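# Move mislabeled shelf cartons onto the desk

## Task

A wall shelf holds a row of cartons, each meant to sit over the shelf label showing its own part number. Find every carton resting over a label that does not match and carry it to the desk. Every correctly placed carton must stay exactly where it was, neither slid nor rotated. The robot must not tip over or be left leaning, or the task fails. A result that only holds because the robot is still supporting something does not count. At the end, open the gripper and pull the robot away from everything.

## Robot and tools

ROBOT. A Hello Robot Stretch 3 with one arm. It has a two-wheel differential base (0.33 m long, 0.34 m wide), a lift that raises the arm along a mast, and a telescoping arm that reaches out to the robot's RIGHT side. The wrist has yaw, pitch and roll joints and carries a two-finger gripper. Each finger pad can press with only about 25 N here, so heavy or slippery cartons may slide out. The base cannot move sideways, so you move the gripper forward or back by driving the base. It turns about a point midway between the wheels, 0.05 m behind the front edge. With the arm retracted and the wrist folded, a turn on the spot clears a 0.28 m radius. An unfolded, level gripper reaches beyond that.

FRAMES. Base frame: origin on the floor between the drive wheels, x forward, y left, z up. hand_pose is reported in this frame, at the point where the closed fingertips meet. With all wrist joints at 0, the hand frame's x points up, y points back along the arm toward the mast, and z points to the robot's rear. Odometry frame is the base frame as it was at the start of the scene.

TOOLS.
execute_actions: actions is a list holding one action or none. An empty list simply reports state and images. An action may contain:
- base: exactly one key. translate_m is a relative drive in metres from the base's current spot, -1 to 1, forward positive. rotate_rad is a relative turn in radians, -3.2 to 3.2, counter-clockwise (left) positive.
- joints: absolute targets by name, not offsets. lift_m 0 to 1.1 (arm height). arm_m 0 to 0.52 (extension). wrist_yaw_rad -1.345 to 4.42 (0 along the arm, positive toward the front, 3.0 folded over the base). wrist_pitch_rad -1.57 to 0.451 (0 level, negative tips down). wrist_roll_rad -2.911 to 2.911 (0 fingers side by side). gripper_m -0.089 to 0.179 (larger is wider; the actual fingertip gap is about 0.007 m less when nearly shut and 0.025 m less when fully open, and zero below 0.007). head_pan_rad -3.953 to 1.73 (0 forward, positive left, -1.57 looks along the arm). head_tilt_rad -1.53 to 0.419 (negative looks down). A joint counts as done within about ±0.004 for lift, arm and gripper, ±0.02 for yaw, roll and head, ±0.05 for pitch.
- contact_limits: only arm_m, an effort percentage 1 to 100 at which the arm motion halts with contact_stop. Lower is softer; too low stops immediately. It also caps the arm's holding force until the next action.
All motions in an action start together. An action runs at most 15 s. Joints or base left out may keep driving toward an earlier target. Any unknown key or out-of-range number rejects the whole call. cameras chooses images: head_camera, nav_camera, wrist_camera, or all (default); [] returns none.
wait: seconds 0 to 10. Sends nothing new and returns state and images.
zoom_image: camera plus region [x0, y0, x1, y1] in pixels of that camera's most recent full image, no larger than 504 by 504, origin top-left.
finished_scene: scene is the current scene number. It ends the scene permanently and reports success, so only call it once the goal is stable and the robot has let go.

RESULTS. base_status and joint_status: done, off_target (stopped short, possibly still pushing), contact_stop (arm or lift hit something firmly and went slack), time_out, torque_fault (a wrist servo overloaded and goes limp for 10 s). on_its_own covers uncommanded joints; held at is the target, not the position. joint_positions gives joint values. lidar_m: 12 distances in metres in 30-degree sectors, first straight ahead, counting counter-clockwise (4th left, 7th behind, 10th right), measured in a plane 0.17 m above the floor, - for nothing seen. wrist_depth_mm and head_depth_mm: 7x7 grids of median depth, top-left first (head grid is sideways). base_odometry counts wheel turns, so slip looks like travel. turned_by_wheels and turned_by_imu give rotation since the last report. base_tilt in degrees, forward and right positive. motor_effort in percent with the action's peak in brackets; readings are biased and noisy. A positive wheel effort pushes forward. The contact_limits line shows the active, default and maximum limit. pictures lists images in order. Calibrations give pinhole or fisheye intrinsics and T_world_to_cam from the base frame; poses are approximate.

GRIPPING. Close to a gripper_m under the carton's width; lower squeezes harder, but the stall guard may weaken the grip. To release, open at least 0.02 beyond where the fingers made contact. Neither the reading nor done proves you hold something; check cameras.

SAFETY. The base is fast (0.30 m/s, 1.9 rad/s) only when stowed: lift_m under 0.30, arm_m under 0.03, wrist_yaw_rad over 2.54. Otherwise it is capped at 0.10 m/s and 0.63 rad/s. Fold or unfold the wrist only with lift_m between 0.32 and 0.95, wrist_pitch_rad -0.4 and roll near 0; once folded, the lift may go down to 0.25. With yaw below -0.4 keep pitch at -0.5 or lower. Pushing the arm against something rigid with the gripper above roughly 0.45 m can tip the robot, as can a second push after a contact_stop, driving while gripping something fixed, or snagging furniture, especially in reverse. If base_tilt shows a lean, free the gripper, undo the last move in small steps, and lower lift_m toward 0.2. Base, wrist and head keep pushing on contact. Avoid drops, slams and hard pushes; don't knock neighbouring cartons. The world keeps moving while you think, and the robot holds its last command meanwhile.

Each tool is called after "Request:" by a JSON object that holds its "api" and its "payload", one argument or row to a line.

## Session

Request:
{"api": "execute_actions", "payload": {
  "actions": []
}}

Scene clock: 0.00 s.
base_odometry: x=+0.000 y=+0.000 heading=+0.000 (m, m, rad; odometry frame)
turned_by_wheels: +0.000 (rad since the last result)
turned_by_imu: +0.000 (rad since the last result)
base_tilt: forward=+1.9 right=+0.9 (deg)
lidar_m: 1.91 2.30 1.89 2.13 2.06 1.47 1.60 2.26 2.41 2.42 2.10 1.89
head_depth_mm: 1785 1793 1769 1779 1760 1752 1735 / 1828 1847 1827 1843 1822 1796 1810 / 1903 1908 1889 1897 1883 1870 1882 / 1954 1981 1955 1964 1930 1927 1927 / 1989 2038 2025 2010 1996 1986 1975 / 1970 2108 2115 2057 2070 2059 2059 / 2010 2193 2154 2161 2154 2141 2130
base_status: not commanded
joint_positions: lift_m=+0.386 arm_m=-0.002 wrist_yaw_rad=+3.029 wrist_pitch_rad=-0.565 wrist_roll_rad=-0.016 gripper_m=+0.037 head_pan_rad=+0.020 head_tilt_rad=+0.010
joint_status: not commanded
motor_effort: left_wheel=+0 right_wheel=+0 lift_m=+30 arm_m=+0 wrist_yaw_rad=+0 wrist_pitch_rad=+6 wrist_roll_rad=+0 gripper_m=+1 head_pan_rad=+0 head_tilt_rad=+1 (%)
hand_pose: x=+0.0017 y=+0.0596 z=+0.3675 quat_wxyz=(+0.234, +0.684, +0.161, +0.672) (m; base frame)
wrist_depth_mm: - - - - - - - / - - - - - - - / 838 843 870 907 941 937 978 / 704 697 738 728 766 784 798 / 596 607 - 627 639 651 667 / 527 547 - 566 554 564 575 / 474 - - 485 496 496 505
pictures: head_camera (sideways: a quarter turn clockwise sets it upright), nav_camera (sideways: a quarter turn counterclockwise sets it upright), wrist_camera
Images, in order (width x height): head_camera 896x504, nav_camera 672x504, wrist_camera 644x364.

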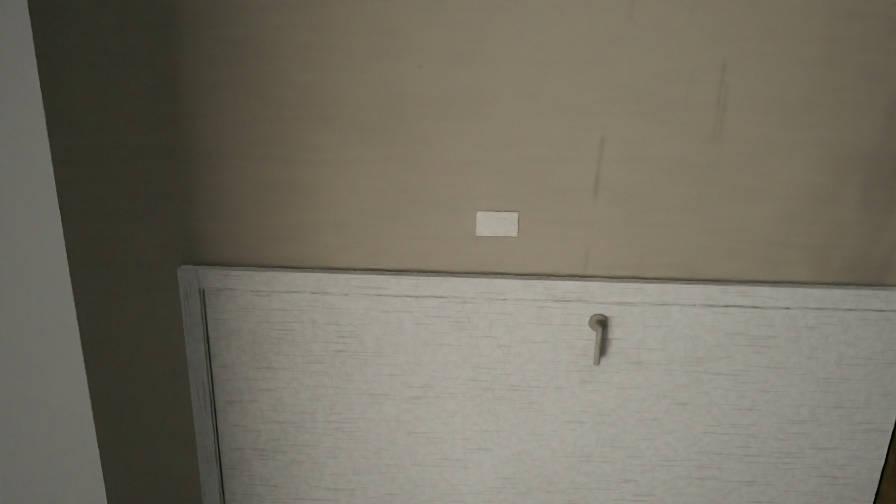

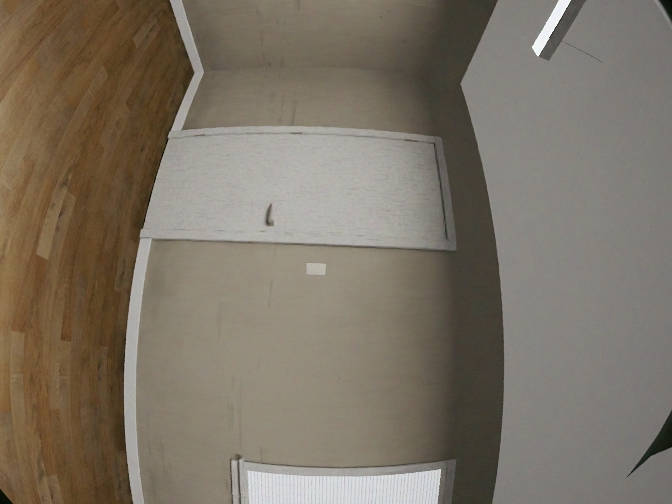

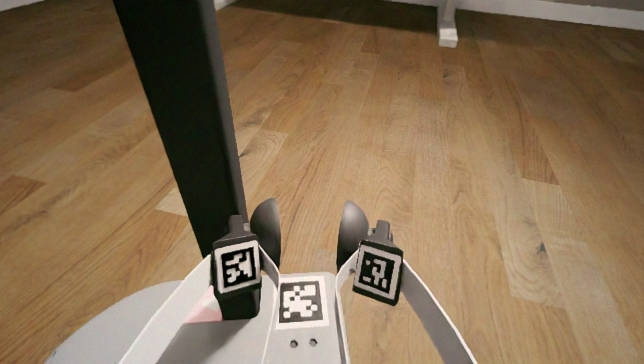

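Look around with the head.

Request:
{"api": "execute_actions", "payload": {
  "actions": [
    {"joints":{"head_pan_rad":1.5,"head_tilt_rad":-0.3}}
  ],
  "cameras": ["head_camera","nav_camera"]
}}

Request:
{"api": "execute_actions", "payload": {
  "actions": [
    {"joints":{"head_pan_rad":-1.57,"head_tilt_rad":-0.3}}
  ],
  "cameras": ["head_camera","nav_camera"]
}}

Request:
{"api": "execute_actions", "payload": {
  "actions": [
    {"joints":{"head_pan_rad":-3.1,"head_tilt_rad":-0.3}}
  ],
  "cameras": ["head_camera","nav_camera"]
}}

Scene clock: 4.57 s.
base_odometry: x=+0.000 y=+0.000 heading=+0.000 (m, m, rad; odometry frame)
turned_by_wheels: +0.000 (rad since the last result)
turned_by_imu: -0.001 (rad since the last result)
base_tilt: forward=+2.0 right=+0.8 (deg)
lidar_m: 1.90 2.29 1.89 2.13 2.06 1.47 1.61 2.26 2.41 2.42 2.09 1.89
head_depth_mm: 1991 2062 2151 2106 2384 2012 1616 / 2045 2109 2231 2107 2450 2080 1617 / 2065 2158 2270 2062 2489 2063 1623 / 2105 2215 2295 2037 2566 2061 1599 / 2159 2278 2389 2202 2598 2042 1600 / 2201 2319 2453 2187 2626 2028 1596 / 2270 2387 2539 2596 2629 2018 1576
base_status: not commanded
joint_positions: lift_m=+0.386 arm_m=-0.002 wrist_yaw_rad=+3.029 wrist_pitch_rad=-0.565 wrist_roll_rad=-0.016 gripper_m=+0.037 head_pan_rad=+1.493 head_tilt_rad=-0.296
joint_status: all done
motor_effort: left_wheel=+0(0) right_wheel=+0(0) lift_m=+30(30) arm_m=+0(0) wrist_yaw_rad=+0(0) wrist_pitch_rad=+7(6) wrist_roll_rad=+1(0) gripper_m=+0(1) head_pan_rad=+4(48) head_tilt_rad=-2(21) (%)
hand_pose: x=+0.0017 y=+0.0596 z=+0.3675 quat_wxyz=(+0.234, +0.684, +0.161, +0.672) (m; base frame)
wrist_depth_mm: - - - - - - - / - - - - - - - / 820 855 896 895 923 968 994 / 694 709 738 744 763 775 792 / 595 597 - 646 652 654 667 / 521 535 - 564 557 567 574 / 472 - - - 487 494 506
pictures: head_camera (sideways: a quarter turn clockwise sets it upright), nav_camera (sideways: a quarter turn counterclockwise sets it upright)
camera_calibration (this result's frames):
head_camera: T_world_to_cam=[[0.00780053, -0.263945, -0.964506, 1.26965], [-0.996763, 0.075125, -0.02862, 0.0496419], [0.0800126, 0.961608, -0.262504, 0.302777], [0, 0, 0, 1]] pos_world=[0.0153513, 0.0402365, 1.30549]
nav_camera: T_world_to_cam=[[-0.0142158, 0.25707, 0.966288, -1.21662], [0.993962, -0.101517, 0.0416305, -0.00831644], [0.108797, 0.961046, -0.254075, 0.291937], [0, 0, 0, 1]] pos_world=[-0.0407909, 0.0313476, 1.25012]
Images, in order (width x height): head_camera 896x504, nav_camera 672x504.

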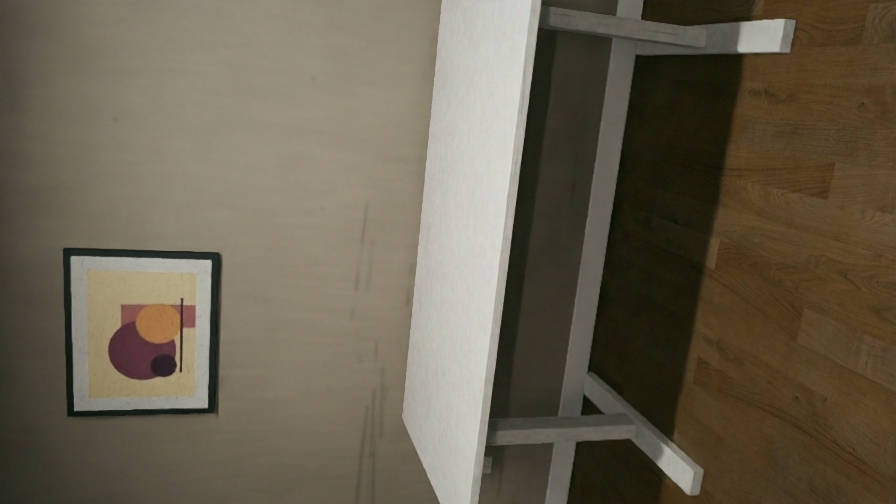

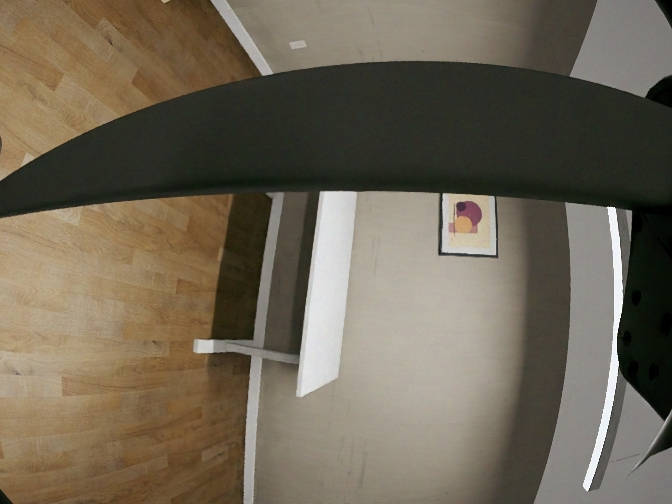

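Scene clock: 6.60 s.
base_odometry: x=+0.000 y=+0.000 heading=+0.000 (m, m, rad; odometry frame)
turned_by_wheels: +0.000 (rad since the last result)
turned_by_imu: +0.000 (rad since the last result)
base_tilt: forward=+2.0 right=+0.8 (deg)
lidar_m: 1.90 2.29 1.88 2.14 2.05 1.48 1.61 2.26 2.41 2.42 2.08 1.89
head_depth_mm: 2089 2156 2231 2152 2486 2112 1631 / 2125 2236 2325 2238 2528 2061 1604 / 2169 2270 2406 2540 2589 2068 1620 / 2238 2364 2492 2582 2674 2081 1614 / 2339 2460 2559 2709 2773 2061 1615 / 2409 2540 2648 2804 2814 2022 1590 / 2495 2620 2769 2922 2743 2021 1579
base_status: not commanded
joint_positions: lift_m=+0.386 arm_m=-0.002 wrist_yaw_rad=+3.029 wrist_pitch_rad=-0.565 wrist_roll_rad=-0.016 gripper_m=+0.037 head_pan_rad=-1.563 head_tilt_rad=-0.296
joint_status: all done
motor_effort: left_wheel=+0(1) right_wheel=+0(0) lift_m=+29(29) arm_m=+0(0) wrist_yaw_rad=+0(0) wrist_pitch_rad=+7(6) wrist_roll_rad=+0(0) gripper_m=+0(0) head_pan_rad=-4(48) head_tilt_rad=-2(2) (%)
hand_pose: x=+0.0017 y=+0.0596 z=+0.3675 quat_wxyz=(+0.234, +0.684, +0.161, +0.672) (m; base frame)
wrist_depth_mm: - - - - - - - / - - - - - - - / 824 857 870 908 955 976 975 / 697 709 731 735 756 777 790 / 597 604 - 627 648 650 663 / 521 543 - 562 557 559 578 / 471 - - - 490 503 508
pictures: head_camera (sideways: a quarter turn clockwise sets it upright), nav_camera (sideways: a quarter turn counterclockwise sets it upright)
camera_calibration (this result's frames):
head_camera: T_world_to_cam=[[-0.0304627, 0.262482, -0.964456, 1.26982], [0.999532, 0.0108436, -0.0286194, 0.0374638], [0.0029461, -0.964876, -0.26269, 0.303488], [0, 0, 0, 1]] pos_world=[0.00034184, -0.0408835, 1.30548]
nav_camera: T_world_to_cam=[[0.0362633, -0.255082, 0.966239, -1.21686], [-0.99901, 0.0156894, 0.0416351, 0.00383481], [-0.0257801, -0.966792, -0.254261, 0.292999], [0, 0, 0, 1]] pos_world=[0.055512, -0.0271907, 1.25012]
Images, in order (width x height): head_camera 896x504, nav_camera 672x504.

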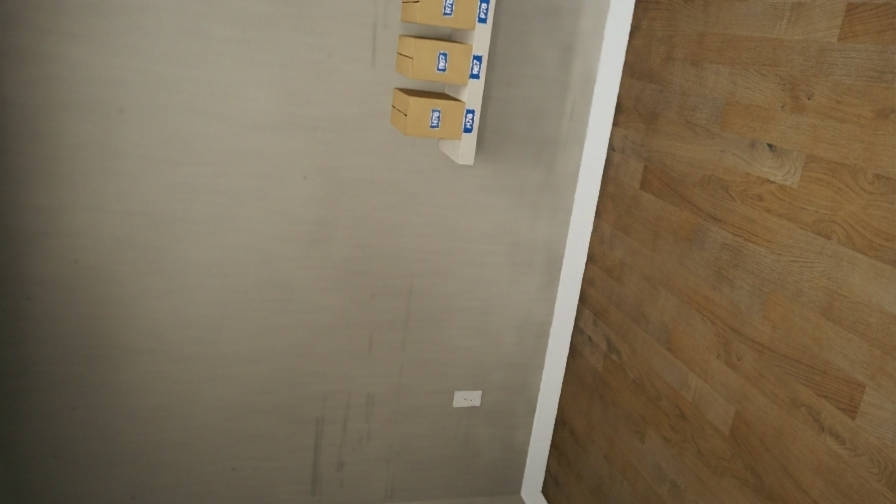

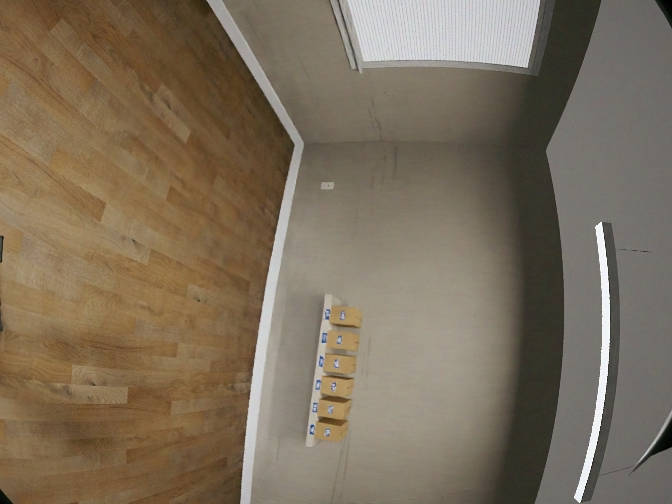

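Scene clock: 7.93 s.
base_odometry: x=+0.000 y=+0.000 heading=+0.000 (m, m, rad; odometry frame)
turned_by_wheels: +0.000 (rad since the last result)
turned_by_imu: +0.000 (rad since the last result)
base_tilt: forward=+2.0 right=+0.9 (deg)
lidar_m: 1.90 2.29 1.89 2.14 2.05 1.47 1.61 2.27 2.41 2.43 2.10 1.89
head_depth_mm: 1569 1643 1714 1808 1733 1733 1631 / 1641 1703 1781 1854 1829 1805 1642 / 1693 1764 1862 1952 1812 1799 1611 / 1764 1860 1919 2019 1821 1845 1597 / 1816 1904 2014 2119 2221 1978 1592 / 1892 1989 2116 2205 2327 2026 1596 / 1961 2067 2189 2323 2428 1999 1589
base_status: not commanded
joint_positions: lift_m=+0.386 arm_m=-0.002 wrist_yaw_rad=+3.029 wrist_pitch_rad=-0.565 wrist_roll_rad=-0.016 gripper_m=+0.037 head_pan_rad=-3.093 head_tilt_rad=-0.296
joint_status: all done
motor_effort: left_wheel=+1(0) right_wheel=+0(0) lift_m=+30(30) arm_m=+0(0) wrist_yaw_rad=+0(0) wrist_pitch_rad=+7(7) wrist_roll_rad=+0(0) gripper_m=+1(0) head_pan_rad=-5(49) head_tilt_rad=-2(1) (%)
hand_pose: x=+0.0017 y=+0.0596 z=+0.3675 quat_wxyz=(+0.234, +0.684, +0.161, +0.672) (m; base frame)
wrist_depth_mm: - - - - - - - / - - - - - - - / 832 847 861 917 920 965 - / 684 714 754 732 761 790 804 / 594 605 - 626 633 655 665 / 524 537 - 567 564 557 567 / 478 - - - 485 501 508
pictures: head_camera (sideways: a quarter turn clockwise sets it upright), nav_camera (sideways: a quarter turn counterclockwise sets it upright)
camera_calibration (this result's frames):
head_camera: T_world_to_cam=[[0.261051, 0.0411436, -0.964448, 1.26803], [0.0515992, -0.998258, -0.0286193, 0.0432461], [-0.963945, -0.0422937, -0.262719, 0.309424], [0, 0, 0, 1]] pos_world=[-0.0349844, 0.00408604, 1.30548]
nav_camera: T_world_to_cam=[[-0.25342, -0.0466375, 0.966231, -1.21509], [-0.0250674, 0.998818, 0.0416358, -0.00210719], [-0.967031, -0.0136695, -0.25429, 0.298779], [0, 0, 0, 1]] pos_world=[-0.0190513, -0.0504797, 1.25012]
Images, in order (width x height): head_camera 896x504, nav_camera 672x504.

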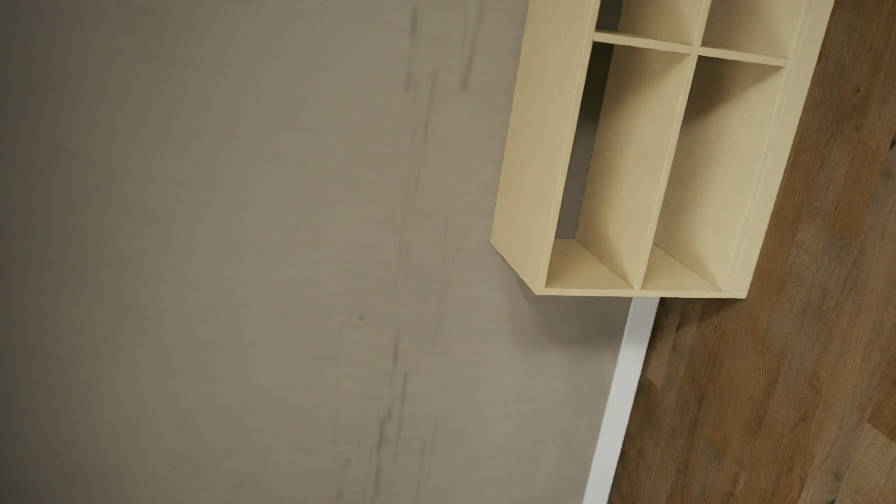

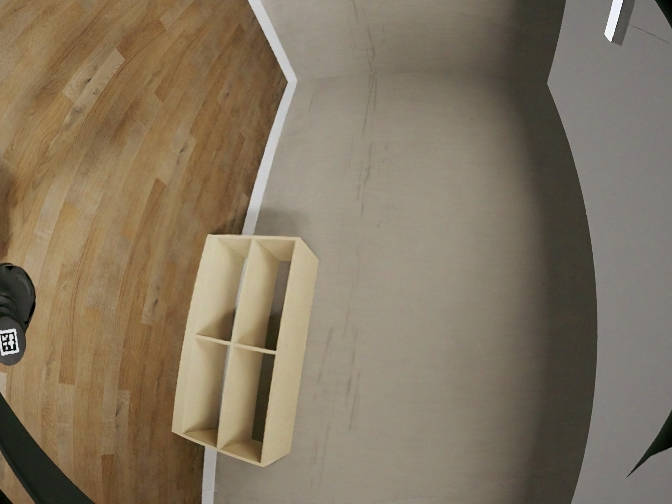

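Request:
{"api": "execute_actions", "payload": {
  "actions": [
    {"joints":{"head_pan_rad":-1.9,"head_tilt_rad":-0.2}}
  ],
  "cameras": ["head_camera"]
}}

Request:
{"api": "zoom_image", "payload": {
  "camera": "head_camera",
  "region": [350, 0, 650, 504]
}}

Scene clock: 13.40 s.
base_odometry: x=+0.000 y=+0.000 heading=+0.000 (m, m, rad; odometry frame)
turned_by_wheels: +0.000 (rad since the last result)
turned_by_imu: -0.001 (rad since the last result)
base_tilt: forward=+2.0 right=+0.7 (deg)
lidar_m: 1.90 2.30 1.89 2.13 2.05 1.48 1.61 2.27 2.41 2.42 2.09 1.89
head_depth_mm: 2179 2277 2341 2443 2488 2396 1801 / 2187 2276 2385 2391 2536 2365 1790 / 2183 2250 2356 2408 2550 2340 1773 / 2178 2234 2316 2382 2503 2337 1779 / 2186 2231 2327 2347 2518 2335 1776 / 2152 2264 2325 2406 2511 2323 1751 / 2188 2244 2336 2410 2478 2295 1751
base_status: not commanded
joint_positions: lift_m=+0.386 arm_m=-0.002 wrist_yaw_rad=+3.029 wrist_pitch_rad=-0.565 wrist_roll_rad=-0.016 gripper_m=+0.037 head_pan_rad=-1.907 head_tilt_rad=-0.211
joint_status: all done
motor_effort: left_wheel=+0(1) right_wheel=+0(1) lift_m=+29(30) arm_m=+0(0) wrist_yaw_rad=+0(0) wrist_pitch_rad=+7(6) wrist_roll_rad=+1(1) gripper_m=+0(0) head_pan_rad=+3(43) head_tilt_rad=+5(16) (%)
hand_pose: x=+0.0017 y=+0.0596 z=+0.3675 quat_wxyz=(+0.234, +0.684, +0.161, +0.672) (m; base frame)
wrist_depth_mm: - - - - - - - / - - - - - - - / 834 860 879 903 948 960 976 / 701 698 753 745 759 780 784 / 595 612 - 621 658 642 673 / 529 547 - 573 558 574 577 / 470 - - - 484 502 509
pictures: head_camera (sideways: a quarter turn clockwise sets it upright)
camera_calibration (this result's frames):
head_camera: T_world_to_cam=[[0.0326174, 0.179148, -0.983281, 1.29405], [0.943669, -0.32964, -0.0287549, 0.0379842], [-0.32928, -0.926954, -0.179808, 0.197637], [0, 0, 0, 1]] pos_world=[-0.0129753, -0.0361055, 1.30905]
Images, in order (width x height): head_camera 896x504.

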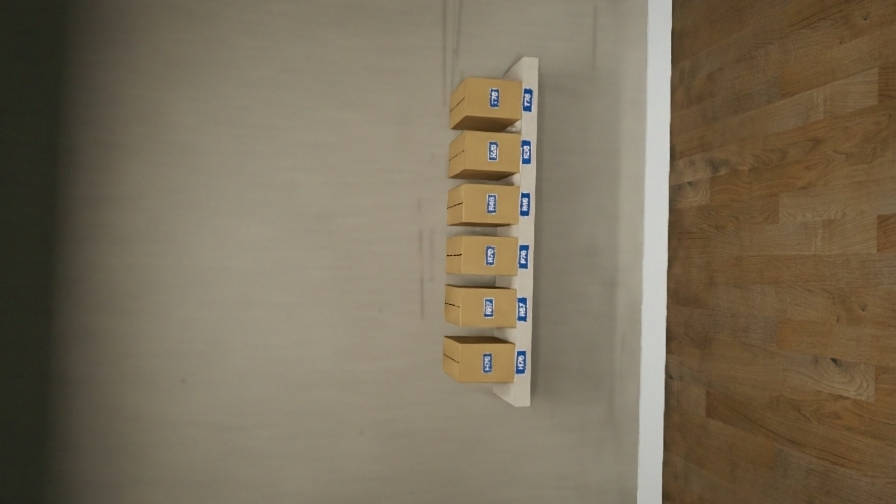

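Region (350, 0, 650, 504) of head_camera's 896x504 image, scaled by 1.000; it fills the left 300 columns of this view, and the rest is white.

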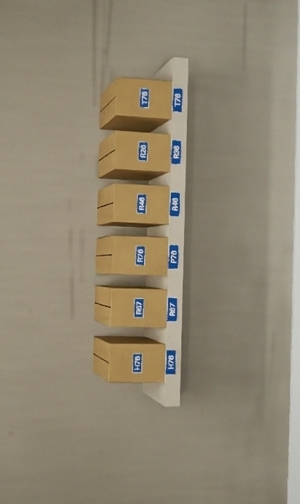

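Request:
{"api": "execute_actions", "payload": {
  "actions": [
    {"base":{"rotate_rad":-1.9},"joints":{"lift_m":0.27,"head_pan_rad":0,"head_tilt_rad":-0.3}}
  ],
  "cameras": []
}}

Request:
{"api": "execute_actions", "payload": {
  "actions": [
    {"base":{"translate_m":1.0}}
  ],
  "cameras": ["head_camera"]
}}

Request:
{"api": "zoom_image", "payload": {
  "camera": "head_camera",
  "region": [300, 0, 800, 504]
}}

Scene clock: 22.53 s.
base_odometry: x=+0.000 y=+0.000 heading=-1.900 (m, m, rad; odometry frame)
turned_by_wheels: -1.900 (rad since the last result)
turned_by_imu: -1.920 (rad since the last result)
base_tilt: forward=+1.9 right=+1.0 (deg)
lidar_m: 2.41 2.52 1.96 1.89 1.97 2.40 1.89 2.14 1.57 1.85 1.61 2.49
head_depth_mm: 2114 2240 2346 2469 2584 2088 1621 / 2139 2248 2352 2318 2584 2064 1635 / 2115 2239 2342 2269 2590 2064 1603 / 2125 2205 2350 2299 2592 2067 1608 / 2109 2216 2326 2211 2564 2023 1609 / 2090 2224 2314 2435 2582 2025 1585 / 2106 2214 2339 2428 2560 1991 1579
base_status: done
joint_positions: lift_m=+0.271 arm_m=-0.002 wrist_yaw_rad=+3.029 wrist_pitch_rad=-0.565 wrist_roll_rad=-0.016 gripper_m=+0.037 head_pan_rad=-0.007 head_tilt_rad=-0.297
joint_status: all done
motor_effort: left_wheel=+4(18) right_wheel=-2(8) lift_m=+12(27) arm_m=+0(0) wrist_yaw_rad=+0(0) wrist_pitch_rad=+7(6) wrist_roll_rad=+1(0) gripper_m=+0(1) head_pan_rad=+4(45) head_tilt_rad=-2(10) (%)
hand_pose: x=+0.0017 y=+0.0596 z=+0.2519 quat_wxyz=(+0.234, +0.684, +0.161, +0.672) (m; base frame)
wrist_depth_mm: - - - - - - - / 800 806 874 882 920 950 979 / 650 653 695 698 709 755 769 / 532 544 568 579 587 600 607 / 472 - - - 499 503 511 / - - - - 429 434 448 / - - - - 374 380 389
pictures: none
No camera images: the call's "cameras" was empty. Leave "cameras" out to get every camera's image.

Scene clock: 27.63 s.
base_odometry: x=-0.323 y=-0.946 heading=-1.900 (m, m, rad; odometry frame)
turned_by_wheels: +0.000 (rad since the last result)
turned_by_imu: +0.003 (rad since the last result)
base_tilt: forward=+2.1 right=+0.8 (deg)
lidar_m: 1.42 1.48 1.93 1.87 1.95 2.70 3.29 2.14 1.77 1.54 1.96 1.46
head_depth_mm: 1231 1292 1361 1430 1260 1612 1638 / 1230 1296 1370 1419 1264 1603 1605 / 1231 1292 1365 1423 1259 1612 1604 / 1234 1297 1355 1428 1253 1601 1595 / 1234 1293 1362 1417 1233 1616 1602 / 1232 1286 1350 1418 1252 1610 1599 / 1229 1283 1353 1432 1266 1600 1588
base_status: done
joint_positions: lift_m=+0.271 arm_m=-0.002 wrist_yaw_rad=+3.029 wrist_pitch_rad=-0.565 wrist_roll_rad=-0.016 gripper_m=+0.037 head_pan_rad=-0.007 head_tilt_rad=-0.297
joint_status: not commanded
motor_effort: left_wheel=+3(16) right_wheel=-2(6) lift_m=+12(13) arm_m=-1(1) wrist_yaw_rad=-1(0) wrist_pitch_rad=+7(6) wrist_roll_rad=+0(0) gripper_m=+1(1) head_pan_rad=+4(4) head_tilt_rad=-1(1) (%)
hand_pose: x=+0.0017 y=+0.0596 z=+0.2519 quat_wxyz=(+0.234, +0.684, +0.161, +0.672) (m; base frame)
wrist_depth_mm: - - - - - - - / 805 825 843 893 899 957 - / 641 661 672 705 726 718 768 / 539 540 571 573 573 600 611 / 475 - - - 500 505 521 / - - - - 427 435 447 / - - - - 376 386 391
pictures: head_camera (sideways: a quarter turn clockwise sets it upright)
camera_calibration (this result's frames):
head_camera: T_world_to_cam=[[-0.263919, -0.0265205, -0.96418, 1.27089], [0.00409962, 0.999582, -0.0286165, 0.0435321], [0.964536, -0.0115052, -0.2637, 0.298937], [0, 0, 0, 1]] pos_world=[0.0468964, -0.00636995, 1.30544]
Images, in order (width x height): head_camera 896x504.

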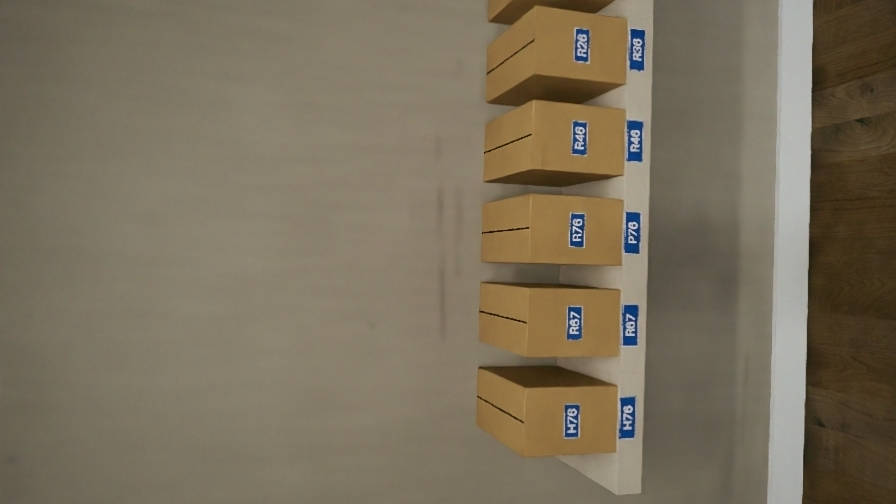

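Region (300, 0, 800, 504) of head_camera's 896x504 image, scaled by 1.000; it fills the left 500 columns of this view, and the rest is white.

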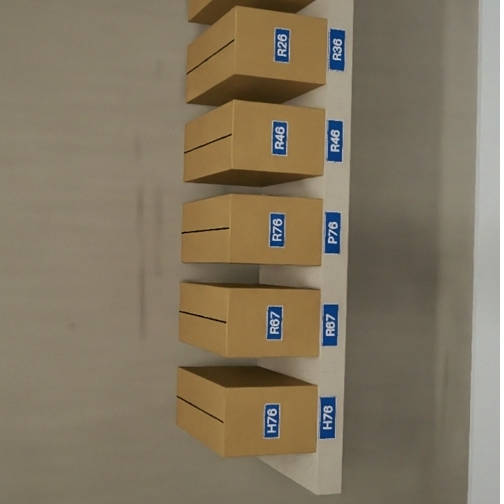

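Request:
{"api": "execute_actions", "payload": {
  "actions": [
    {"base":{"translate_m":0.57},"joints":{"head_pan_rad":-0.5,"head_tilt_rad":-0.6}}
  ],
  "cameras": ["head_camera"]
}}

Request:
{"api": "execute_actions", "payload": {
  "actions": [
    {"base":{"rotate_rad":1.571},"joints":{"lift_m":0.72,"wrist_pitch_rad":-0.4,"head_pan_rad":-1.57,"head_tilt_rad":-0.7}}
  ],
  "cameras": []
}}

Request:
{"api": "execute_actions", "payload": {
  "actions": [
    {"joints":{"wrist_yaw_rad":0,"gripper_m":0.179}}
  ],
  "cameras": []
}}

Request:
{"api": "execute_actions", "payload": {
  "actions": [
    {"joints":{"wrist_pitch_rad":0}}
  ]
}}

Scene clock: 40.80 s.
base_odometry: x=-0.507 y=-1.486 heading=-1.900 (m, m, rad; odometry frame)
turned_by_wheels: +0.000 (rad since the last result)
turned_by_imu: +0.001 (rad since the last result)
base_tilt: forward=+2.0 right=+0.8 (deg)
lidar_m: 0.85 0.89 1.25 1.85 1.94 2.71 3.43 2.14 1.77 1.89 1.18 0.88
head_depth_mm: 945 1053 1197 1364 1628 1521 1296 / 890 993 1105 924 1497 1515 1284 / 852 941 1033 882 954 1481 1278 / 810 894 989 876 891 1435 1277 / 773 849 936 836 816 1355 1275 / 740 811 889 868 804 1268 1266 / 709 774 846 862 719 1174 1257
base_status: done
joint_positions: lift_m=+0.271 arm_m=-0.002 wrist_yaw_rad=+3.029 wrist_pitch_rad=-0.565 wrist_roll_rad=-0.016 gripper_m=+0.037 head_pan_rad=-0.493 head_tilt_rad=-0.593
joint_status: all done
motor_effort: left_wheel=+3(15) right_wheel=-2(6) lift_m=+13(12) arm_m=+0(0) wrist_yaw_rad=+0(1) wrist_pitch_rad=+7(7) wrist_roll_rad=+1(0) gripper_m=-1(0) head_pan_rad=-4(38) head_tilt_rad=-3(22) (%)
hand_pose: x=+0.0017 y=+0.0596 z=+0.2519 quat_wxyz=(+0.234, +0.684, +0.161, +0.672) (m; base frame)
wrist_depth_mm: - - - - - - 891 / 784 828 850 880 912 958 887 / 641 646 693 696 713 739 755 / 536 539 570 572 580 597 607 / 477 - - - 503 509 512 / - - - - 430 437 448 / - - - - 375 382 395
pictures: head_camera (sideways: a quarter turn clockwise sets it upright)
camera_calibration (this result's frames):
head_camera: T_world_to_cam=[[-0.483285, 0.227489, -0.84539, 1.11722], [0.463374, 0.885765, -0.026544, 0.0380217], [0.742779, -0.40456, -0.533489, 0.651372], [0, 0, 0, 1]] pos_world=[0.0384932, -0.0243147, 1.293]
Images, in order (width x height): head_camera 896x504.

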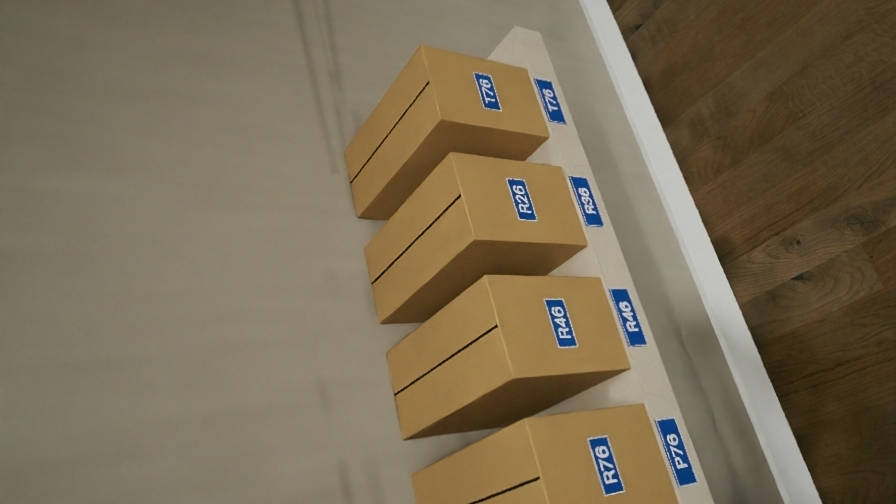

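Scene clock: 45.73 s.
base_odometry: x=-0.507 y=-1.486 heading=-0.329 (m, m, rad; odometry frame)
turned_by_wheels: +1.571 (rad since the last result)
turned_by_imu: +1.589 (rad since the last result)
base_tilt: forward=+1.9 right=+0.8 (deg)
lidar_m: 1.86 1.94 2.72 3.58 2.13 1.77 1.89 1.18 0.88 0.85 0.89 1.25
head_depth_mm: 724 805 884 770 838 1388 1257 / 725 810 895 790 857 1377 1252 / 728 808 881 758 839 1386 1242 / 728 812 903 851 862 1380 1224 / 729 814 881 759 842 1373 1239 / 733 819 906 838 876 1376 1215 / 732 816 881 766 850 1385 1208
base_status: done
joint_positions: lift_m=+0.719 arm_m=-0.002 wrist_yaw_rad=+3.029 wrist_pitch_rad=-0.418 wrist_roll_rad=-0.016 gripper_m=+0.037 head_pan_rad=-1.563 head_tilt_rad=-0.691
joint_status: all done
motor_effort: left_wheel=-3(11) right_wheel=+3(11) lift_m=+45(48) arm_m=+0(0) wrist_yaw_rad=-1(0) wrist_pitch_rad=+9(10) wrist_roll_rad=+0(1) gripper_m=+0(1) head_pan_rad=-4(47) head_tilt_rad=-3(15) (%)
hand_pose: x=+0.0040 y=+0.0804 z=+0.7320 quat_wxyz=(+0.185, +0.693, +0.109, +0.688) (m; base frame)
wrist_depth_mm: - - - - - - - / - - - - - - - / - - - - - - - / - - - - - - - / - - - - - - - / 962 960 - - - - - / 828 859 867 861 882 901 917
pictures: none
No camera images: the call's "cameras" was empty. Leave "cameras" out to get every camera's image.

Scene clock: 48.27 s.
base_odometry: x=-0.507 y=-1.486 heading=-0.329 (m, m, rad; odometry frame)
turned_by_wheels: +0.000 (rad since the last result)
turned_by_imu: +0.000 (rad since the last result)
base_tilt: forward=+2.0 right=+0.9 (deg)
lidar_m: 1.85 1.94 2.70 3.43 2.14 1.77 1.90 1.18 0.88 0.85 0.89 1.25
head_depth_mm: 722 805 884 767 840 1384 1252 / 723 805 896 791 858 1385 1252 / 726 807 881 763 832 1370 1245 / 730 814 900 853 863 1388 - / 733 814 887 759 845 1381 1217 / 731 817 899 837 869 1381 1209 / 735 816 890 764 849 1384 1201
base_status: not commanded
joint_positions: lift_m=+0.719 arm_m=-0.002 wrist_yaw_rad=+0.003 wrist_pitch_rad=-0.418 wrist_roll_rad=-0.016 gripper_m=+0.134 head_pan_rad=-1.563 head_tilt_rad=-0.691
joint_status: gripper_m off_target (ended at +0.134, target +0.179); the others done
motor_effort: left_wheel=-3(3) right_wheel=+3(3) lift_m=+46(46) arm_m=+0(1) wrist_yaw_rad=-2(3) wrist_pitch_rad=+10(9) wrist_roll_rad=+0(0) gripper_m=+100(100) head_pan_rad=-4(5) head_tilt_rad=-4(4) (%)
hand_pose: x=-0.0208 y=-0.3671 z=+0.7320 quat_wxyz=(+0.698, +0.149, -0.686, -0.145) (m; base frame)
wrist_depth_mm: 335 339 326 329 320 327 324 / 372 366 353 361 346 350 349 / 432 397 392 399 393 375 379 / 755 592 423 418 416 407 406 / 860 821 829 820 816 792 785 / 941 919 942 921 933 881 904 / 843 853 852 855 879 920 921
pictures: none
No camera images: the call's "cameras" was empty. Leave "cameras" out to get every camera's image.

Scene clock: 49.27 s.
base_odometry: x=-0.507 y=-1.486 heading=-0.329 (m, m, rad; odometry frame)
turned_by_wheels: +0.000 (rad since the last result)
turned_by_imu: +0.000 (rad since the last result)
base_tilt: forward=+2.0 right=+0.8 (deg)
lidar_m: 1.86 1.94 2.71 3.61 2.14 1.76 1.89 1.18 0.88 0.85 0.89 1.24
head_depth_mm: 724 806 885 769 840 1392 1255 / 724 806 894 790 857 1378 1249 / 727 809 881 760 837 1380 1248 / 729 811 898 855 864 1373 - / 730 814 883 758 839 1372 1209 / 733 813 899 836 867 1376 1208 / 732 818 886 764 854 1380 1207
base_status: not commanded
joint_positions: lift_m=+0.719 arm_m=-0.002 wrist_yaw_rad=+0.003 wrist_pitch_rad=-0.021 wrist_roll_rad=-0.016 gripper_m=+0.172 head_pan_rad=-1.563 head_tilt_rad=-0.691
joint_status: all done
on_its_own: gripper_m moved +0.038 toward your old target +0.179
motor_effort: left_wheel=-3(3) right_wheel=+3(3) lift_m=+45(45) arm_m=-1(0) wrist_yaw_rad=-2(2) wrist_pitch_rad=+12(11) wrist_roll_rad=+1(0) gripper_m=+100(100) head_pan_rad=-5(4) head_tilt_rad=-4(4) (%)
hand_pose: x=-0.0207 y=-0.3983 z=+0.8284 quat_wxyz=(+0.713, +0.009, -0.701, -0.007) (m; base frame)
wrist_depth_mm: 572 575 573 566 565 564 563 / 585 599 594 587 579 586 570 / 619 609 606 614 595 597 591 / 621 375 371 419 426 396 440 / 657 395 385 383 377 375 372 / 667 403 396 392 395 - 388 / 411 402 394 401 398 401 393
pictures: head_camera (sideways: a quarter turn clockwise sets it upright), nav_camera (sideways: a quarter turn counterclockwise sets it upright), wrist_camera
camera_calibration (this result's frames):
head_camera: T_world_to_cam=[[-0.0331742, 0.613729, -0.78882, 1.04072], [0.999449, 0.0214711, -0.025327, 0.0331639], [0.00139294, -0.789225, -0.614102, 0.76077], [0, 0, 0, 1]] pos_world=[0.000319817, -0.0390148, 1.28897]
nav_camera: T_world_to_cam=[[0.0389859, -0.607584, 0.793298, -0.991271], [-0.998867, -0.00199912, 0.0475573, -0.00385288], [-0.0273091, -0.794253, -0.606973, 0.751977], [0, 0, 0, 1]] pos_world=[0.055333, -0.00502797, 1.24299]
wrist_camera: T_world_to_cam=[[-0.998694, 0.0329354, 0.0390549, -0.043019], [-0.0319295, 0.194377, -0.980407, 0.916913], [-0.0398815, -0.980374, -0.193071, -0.06637], [0, 0, 0, 1]] pos_world=[-0.0163332, -0.241877, 0.887814]
Images, in order (width x height): head_camera 896x504, nav_camera 672x504, wrist_camera 644x364.

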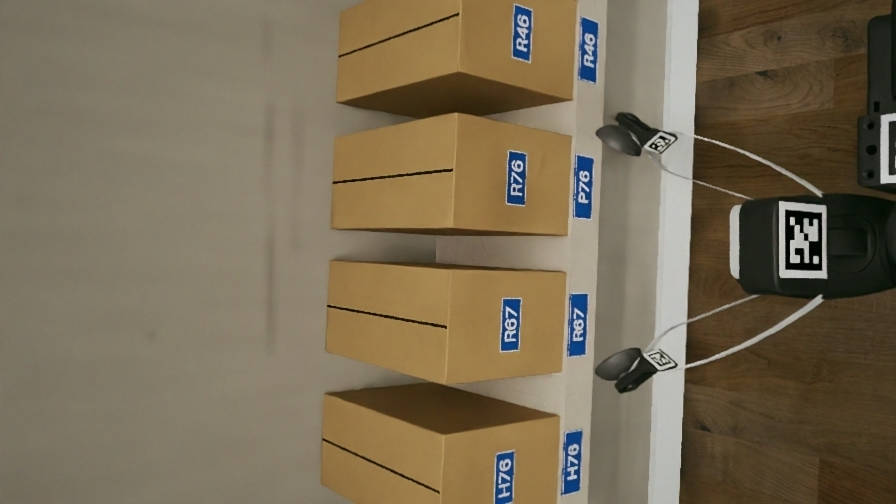

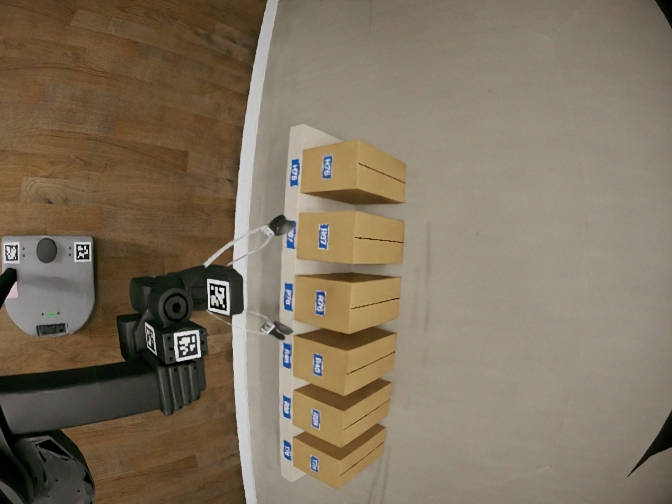

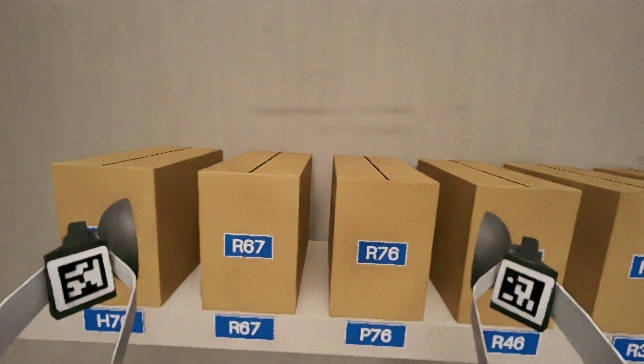

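Request:
{"api": "execute_actions", "payload": {
  "actions": [
    {"base":{"translate_m":-0.08},"joints":{"lift_m":1.05,"wrist_pitch_rad":-1.57,"gripper_m":0.15}}
  ],
  "cameras": []
}}

Request:
{"api": "execute_actions", "payload": {
  "actions": [
    {"joints":{"arm_m":0.5}}
  ]
}}

Scene clock: 68.60 s.
base_odometry: x=-0.583 y=-1.460 heading=-0.329 (m, m, rad; odometry frame)
turned_by_wheels: +0.000 (rad since the last result)
turned_by_imu: -0.002 (rad since the last result)
base_tilt: forward=+2.1 right=+0.8 (deg)
lidar_m: 1.93 2.01 2.83 3.42 2.08 1.70 1.81 1.18 0.88 0.85 0.89 1.24
head_depth_mm: 721 - - - - - 1230 / 722 - - - - - - / 724 - - - - - - / 728 786 - 755 - - - / 730 810 899 808 862 1368 1213 / 730 814 888 760 842 1378 1234 / 729 813 889 795 867 1378 1214
base_status: done
joint_positions: lift_m=+1.049 arm_m=-0.002 wrist_yaw_rad=+0.003 wrist_pitch_rad=-1.565 wrist_roll_rad=-0.016 gripper_m=+0.150 head_pan_rad=-1.563 head_tilt_rad=-0.691
joint_status: all done
motor_effort: left_wheel=-2(10) right_wheel=+3(5) lift_m=+45(47) arm_m=+0(1) wrist_yaw_rad=-2(2) wrist_pitch_rad=-4(10) wrist_roll_rad=+1(1) gripper_m=-1(100) head_pan_rad=-4(4) head_tilt_rad=-4(4) (%)
hand_pose: x=-0.0217 y=-0.1201 z=+0.9316 quat_wxyz=(+0.506, +0.503, -0.496, -0.494) (m; base frame)
wrist_depth_mm: 981 - - - - - - / - - - - - - - / - - - - - - - / - - - - - - - / - - - - - - - / - - - - - - - / - - - - - - -
pictures: none
No camera images: the call's "cameras" was empty. Leave "cameras" out to get every camera's image.

Scene clock: 73.47 s.
base_odometry: x=-0.583 y=-1.460 heading=-0.329 (m, m, rad; odometry frame)
turned_by_wheels: +0.000 (rad since the last result)
turned_by_imu: -0.001 (rad since the last result)
base_tilt: forward=+1.9 right=+0.8 (deg)
lidar_m: 1.93 2.02 2.83 3.43 2.09 1.70 1.81 1.18 0.88 0.85 0.89 1.24
head_depth_mm: 745 801 888 793 856 1383 1230 / 731 806 876 764 838 1385 1226 / 745 806 892 809 859 1381 1218 / 728 835 877 756 837 1382 1219 / 728 811 894 806 861 1377 1210 / 727 812 882 758 843 1375 1209 / 728 815 889 794 865 1377 1207
base_status: not commanded
joint_positions: lift_m=+1.049 arm_m=+0.500 wrist_yaw_rad=+0.001 wrist_pitch_rad=-1.566 wrist_roll_rad=-0.016 gripper_m=+0.150 head_pan_rad=-1.563 head_tilt_rad=-0.691
joint_status: all done
motor_effort: left_wheel=-3(3) right_wheel=+3(3) lift_m=+45(45) arm_m=+4(4) wrist_yaw_rad=-1(2) wrist_pitch_rad=-3(4) wrist_roll_rad=+0(0) gripper_m=+0(1) head_pan_rad=-4(5) head_tilt_rad=-3(3) (%)
hand_pose: x=-0.0217 y=-0.6218 z=+0.9316 quat_wxyz=(+0.505, +0.503, -0.497, -0.495) (m; base frame)
wrist_depth_mm: 241 241 265 245 261 248 255 / 248 247 275 253 274 255 267 / 253 254 284 261 268 264 275 / 262 262 266 264 285 270 282 / - - - - - 279 297 / - - - - - - - / - - - - - - -
pictures: head_camera (sideways: a quarter turn clockwise sets it upright), nav_camera (sideways: a quarter turn counterclockwise sets it upright), wrist_camera
camera_calibration (this result's frames):
head_camera: T_world_to_cam=[[-0.0330221, 0.613737, -0.78882, 1.04072], [0.999454, 0.0212234, -0.025327, 0.0331639], [0.00119734, -0.789225, -0.614103, 0.760771], [0, 0, 0, 1]] pos_world=[0.000310148, -0.0390134, 1.28897]
nav_camera: T_world_to_cam=[[0.0388353, -0.607594, 0.793298, -0.99127], [-0.998867, -0.00175156, 0.0475573, -0.00385287], [-0.027506, -0.794246, -0.606973, 0.751978], [0, 0, 0, 1]] pos_world=[0.0553317, -0.00504017, 1.24299]
wrist_camera: T_world_to_cam=[[-0.998546, -0.0385074, 0.0377156, -0.0838342], [-0.0316277, 0.985192, 0.16851, 0.482917], [-0.043646, 0.167072, -0.984978, 1.18558], [0, 0, 0, 1]] pos_world=[-0.0166927, -0.677073, 1.08956]
Images, in order (width x height): head_camera 896x504, nav_camera 672x504, wrist_camera 644x364.

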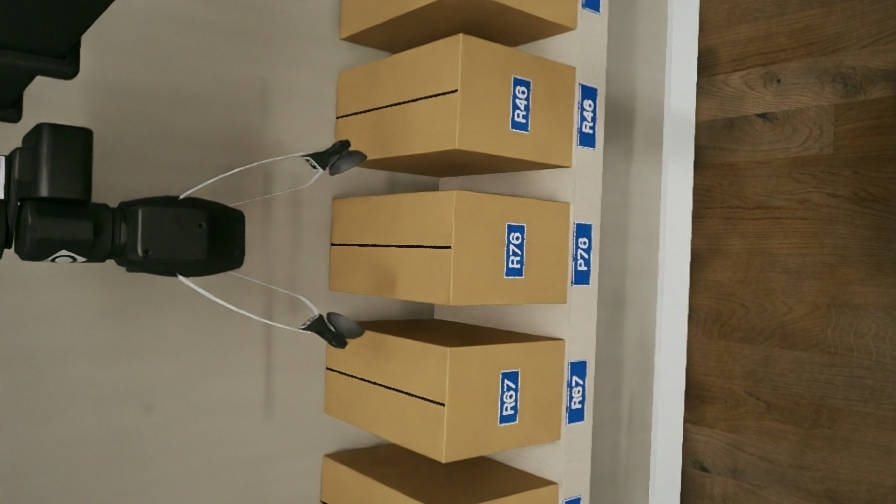

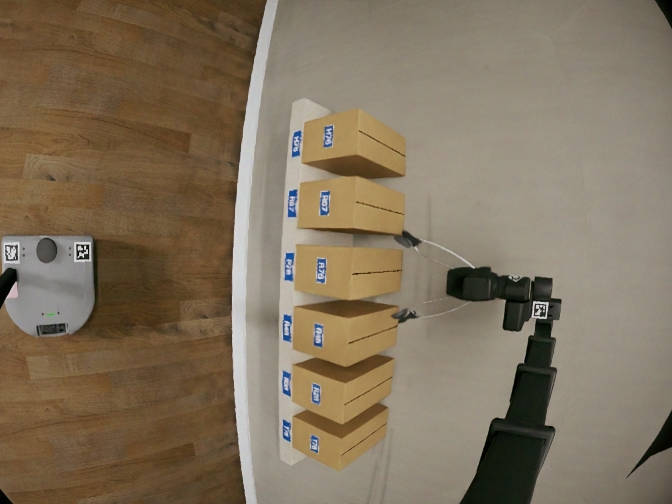

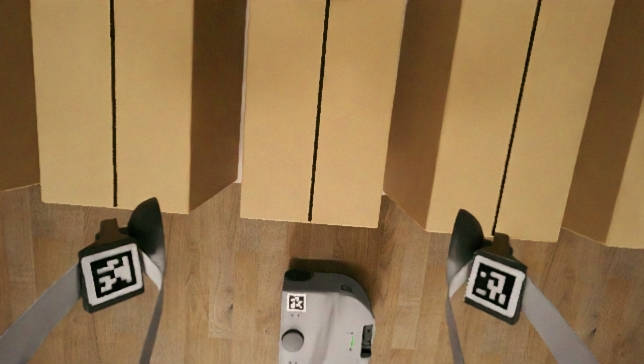

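Request:
{"api": "execute_actions", "payload": {
  "actions": [
    {"base":{"translate_m":-0.007},"joints":{"lift_m":0.98,"arm_m":0.52,"wrist_pitch_rad":-1.2,"gripper_m":0.16}}
  ],
  "cameras": ["head_camera","wrist_camera"]
}}

Scene clock: 82.77 s.
base_odometry: x=-0.590 y=-1.458 heading=-0.329 (m, m, rad; odometry frame)
turned_by_wheels: +0.000 (rad since the last result)
turned_by_imu: -0.001 (rad since the last result)
base_tilt: forward=+1.9 right=+0.8 (deg)
lidar_m: 1.94 2.03 2.84 3.43 2.08 1.69 1.80 1.18 0.88 0.85 0.89 1.24
head_depth_mm: 711 - 901 800 849 1382 1224 / 701 817 877 760 840 1378 1229 / 693 822 897 817 855 1374 1221 / 711 797 899 756 836 1384 1216 / 728 810 881 799 864 1381 1217 / 726 813 879 759 845 1376 1213 / 729 813 890 796 865 1378 1200
base_status: done
joint_positions: lift_m=+0.981 arm_m=+0.517 wrist_yaw_rad=+0.001 wrist_pitch_rad=-1.207 wrist_roll_rad=-0.016 gripper_m=+0.160 head_pan_rad=-1.563 head_tilt_rad=-0.691
joint_status: all done
joint sent to its limit — the command would take arm_m past its upper limit, so that joint was sent only as far as its limit.
motor_effort: left_wheel=-2(9) right_wheel=+3(7) lift_m=+13(41) arm_m=+4(7) wrist_yaw_rad=-1(1) wrist_pitch_rad=+3(3) wrist_roll_rad=+0(1) gripper_m=+2(100) head_pan_rad=-4(4) head_tilt_rad=-3(3) (%)
hand_pose: x=-0.0215 y=-0.7309 z=+0.8714 quat_wxyz=(+0.587, +0.405, -0.577, -0.398) (m; base frame)
wrist_depth_mm: 203 196 189 183 177 171 167 / 222 226 233 228 229 222 212 / 216 218 225 223 266 230 233 / 209 212 216 218 254 222 226 / 203 227 210 210 245 217 218 / - 234 204 205 239 - 212 / 193 200 197 198 231 203 207
pictures: head_camera (sideways: a quarter turn clockwise sets it upright), wrist_camera
camera_calibration (this result's frames):
head_camera: T_world_to_cam=[[-0.0330222, 0.613737, -0.78882, 1.04072], [0.999454, 0.0212237, -0.025327, 0.0331639], [0.00119753, -0.789225, -0.614102, 0.760771], [0, 0, 0, 1]] pos_world=[0.000310157, -0.0390134, 1.28897]
wrist_camera: T_world_to_cam=[[-0.998556, -0.0231825, 0.0484564, -0.083806], [-0.031912, 0.981655, -0.187978, 0.908597], [-0.0432096, -0.189253, -0.980977, 0.880612], [0, 0, 0, 1]] pos_world=[-0.016639, -0.727213, 1.03872]
Images, in order (width x height): head_camera 896x504, wrist_camera 644x364.

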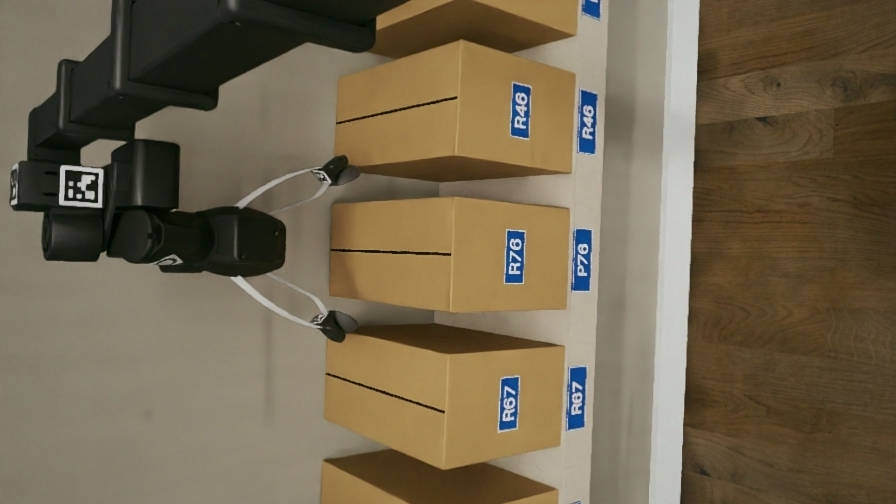

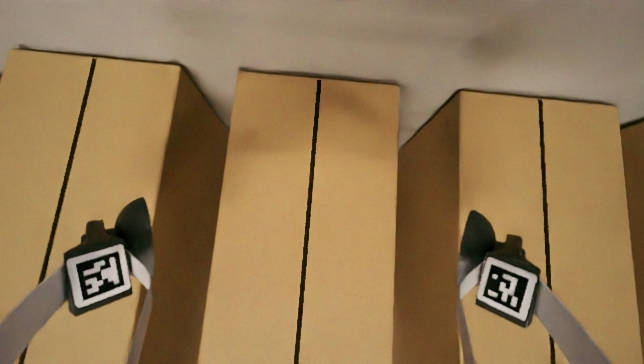

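Request:
{"api": "execute_actions", "payload": {
  "actions": [
    {"joints":{"lift_m":0.925,"gripper_m":0.145}}
  ],
  "cameras": ["head_camera","wrist_camera"]
}}

Scene clock: 90.80 s.
base_odometry: x=-0.590 y=-1.458 heading=-0.329 (m, m, rad; odometry frame)
turned_by_wheels: +0.000 (rad since the last result)
turned_by_imu: -0.001 (rad since the last result)
base_tilt: forward=+1.9 right=+1.0 (deg)
lidar_m: 1.94 2.03 2.83 3.43 2.08 1.70 1.80 1.18 0.88 0.85 0.89 1.24
head_depth_mm: 720 789 - - 865 1380 1228 / 721 - 880 764 837 1377 1226 / 712 849 878 816 854 1366 1222 / 725 804 871 755 837 1373 1221 / 728 809 888 778 862 1382 1208 / 727 810 886 756 843 1370 1212 / 727 813 889 798 861 1388 1205
base_status: not commanded
joint_positions: lift_m=+0.926 arm_m=+0.517 wrist_yaw_rad=+0.001 wrist_pitch_rad=-1.207 wrist_roll_rad=-0.016 gripper_m=+0.145 head_pan_rad=-1.563 head_tilt_rad=-0.691
joint_status: all done
motor_effort: left_wheel=-2(2) right_wheel=+3(3) lift_m=+12(14) arm_m=+4(3) wrist_yaw_rad=-1(1) wrist_pitch_rad=+3(3) wrist_roll_rad=+1(0) gripper_m=+0(100) head_pan_rad=-4(4) head_tilt_rad=-4(4) (%)
hand_pose: x=-0.0215 y=-0.7310 z=+0.8164 quat_wxyz=(+0.587, +0.405, -0.577, -0.398) (m; base frame)
wrist_depth_mm: 171 175 174 175 176 171 167 / 165 176 171 172 175 180 179 / 160 181 164 167 170 173 173 / 156 185 159 161 165 170 167 / 151 176 154 157 159 163 163 / - 198 150 152 154 - 158 / 144 180 146 147 151 166 153
pictures: head_camera (sideways: a quarter turn clockwise sets it upright), wrist_camera
camera_calibration (this result's frames):
head_camera: T_world_to_cam=[[-0.0330222, 0.613737, -0.78882, 1.04072], [0.999454, 0.0212237, -0.025327, 0.0331639], [0.00119753, -0.789225, -0.614103, 0.760771], [0, 0, 0, 1]] pos_world=[0.000310157, -0.0390134, 1.28897]
wrist_camera: T_world_to_cam=[[-0.998556, -0.0231646, 0.0484644, -0.0811378], [-0.031912, 0.981585, -0.188342, 0.8986], [-0.0432091, -0.189616, -0.980907, 0.826345], [0, 0, 0, 1]] pos_world=[-0.0166389, -0.727244, 0.983744]
Images, in order (width x height): head_camera 896x504, wrist_camera 644x364.

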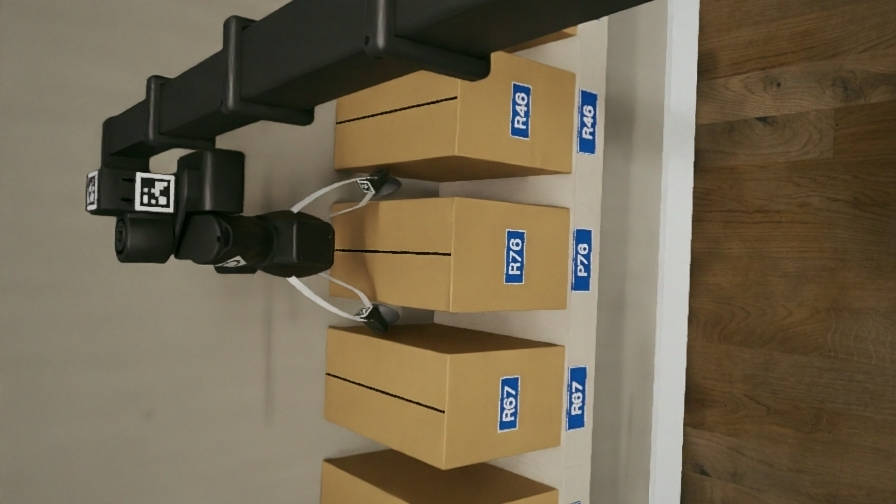

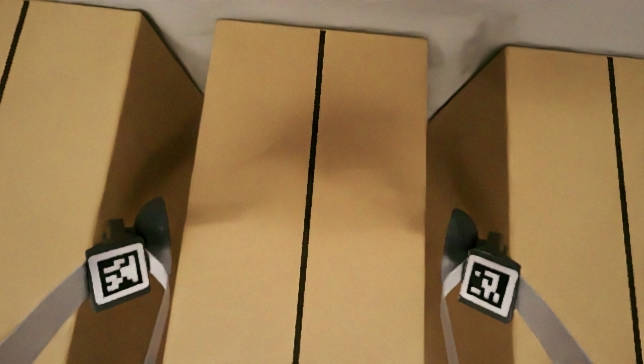

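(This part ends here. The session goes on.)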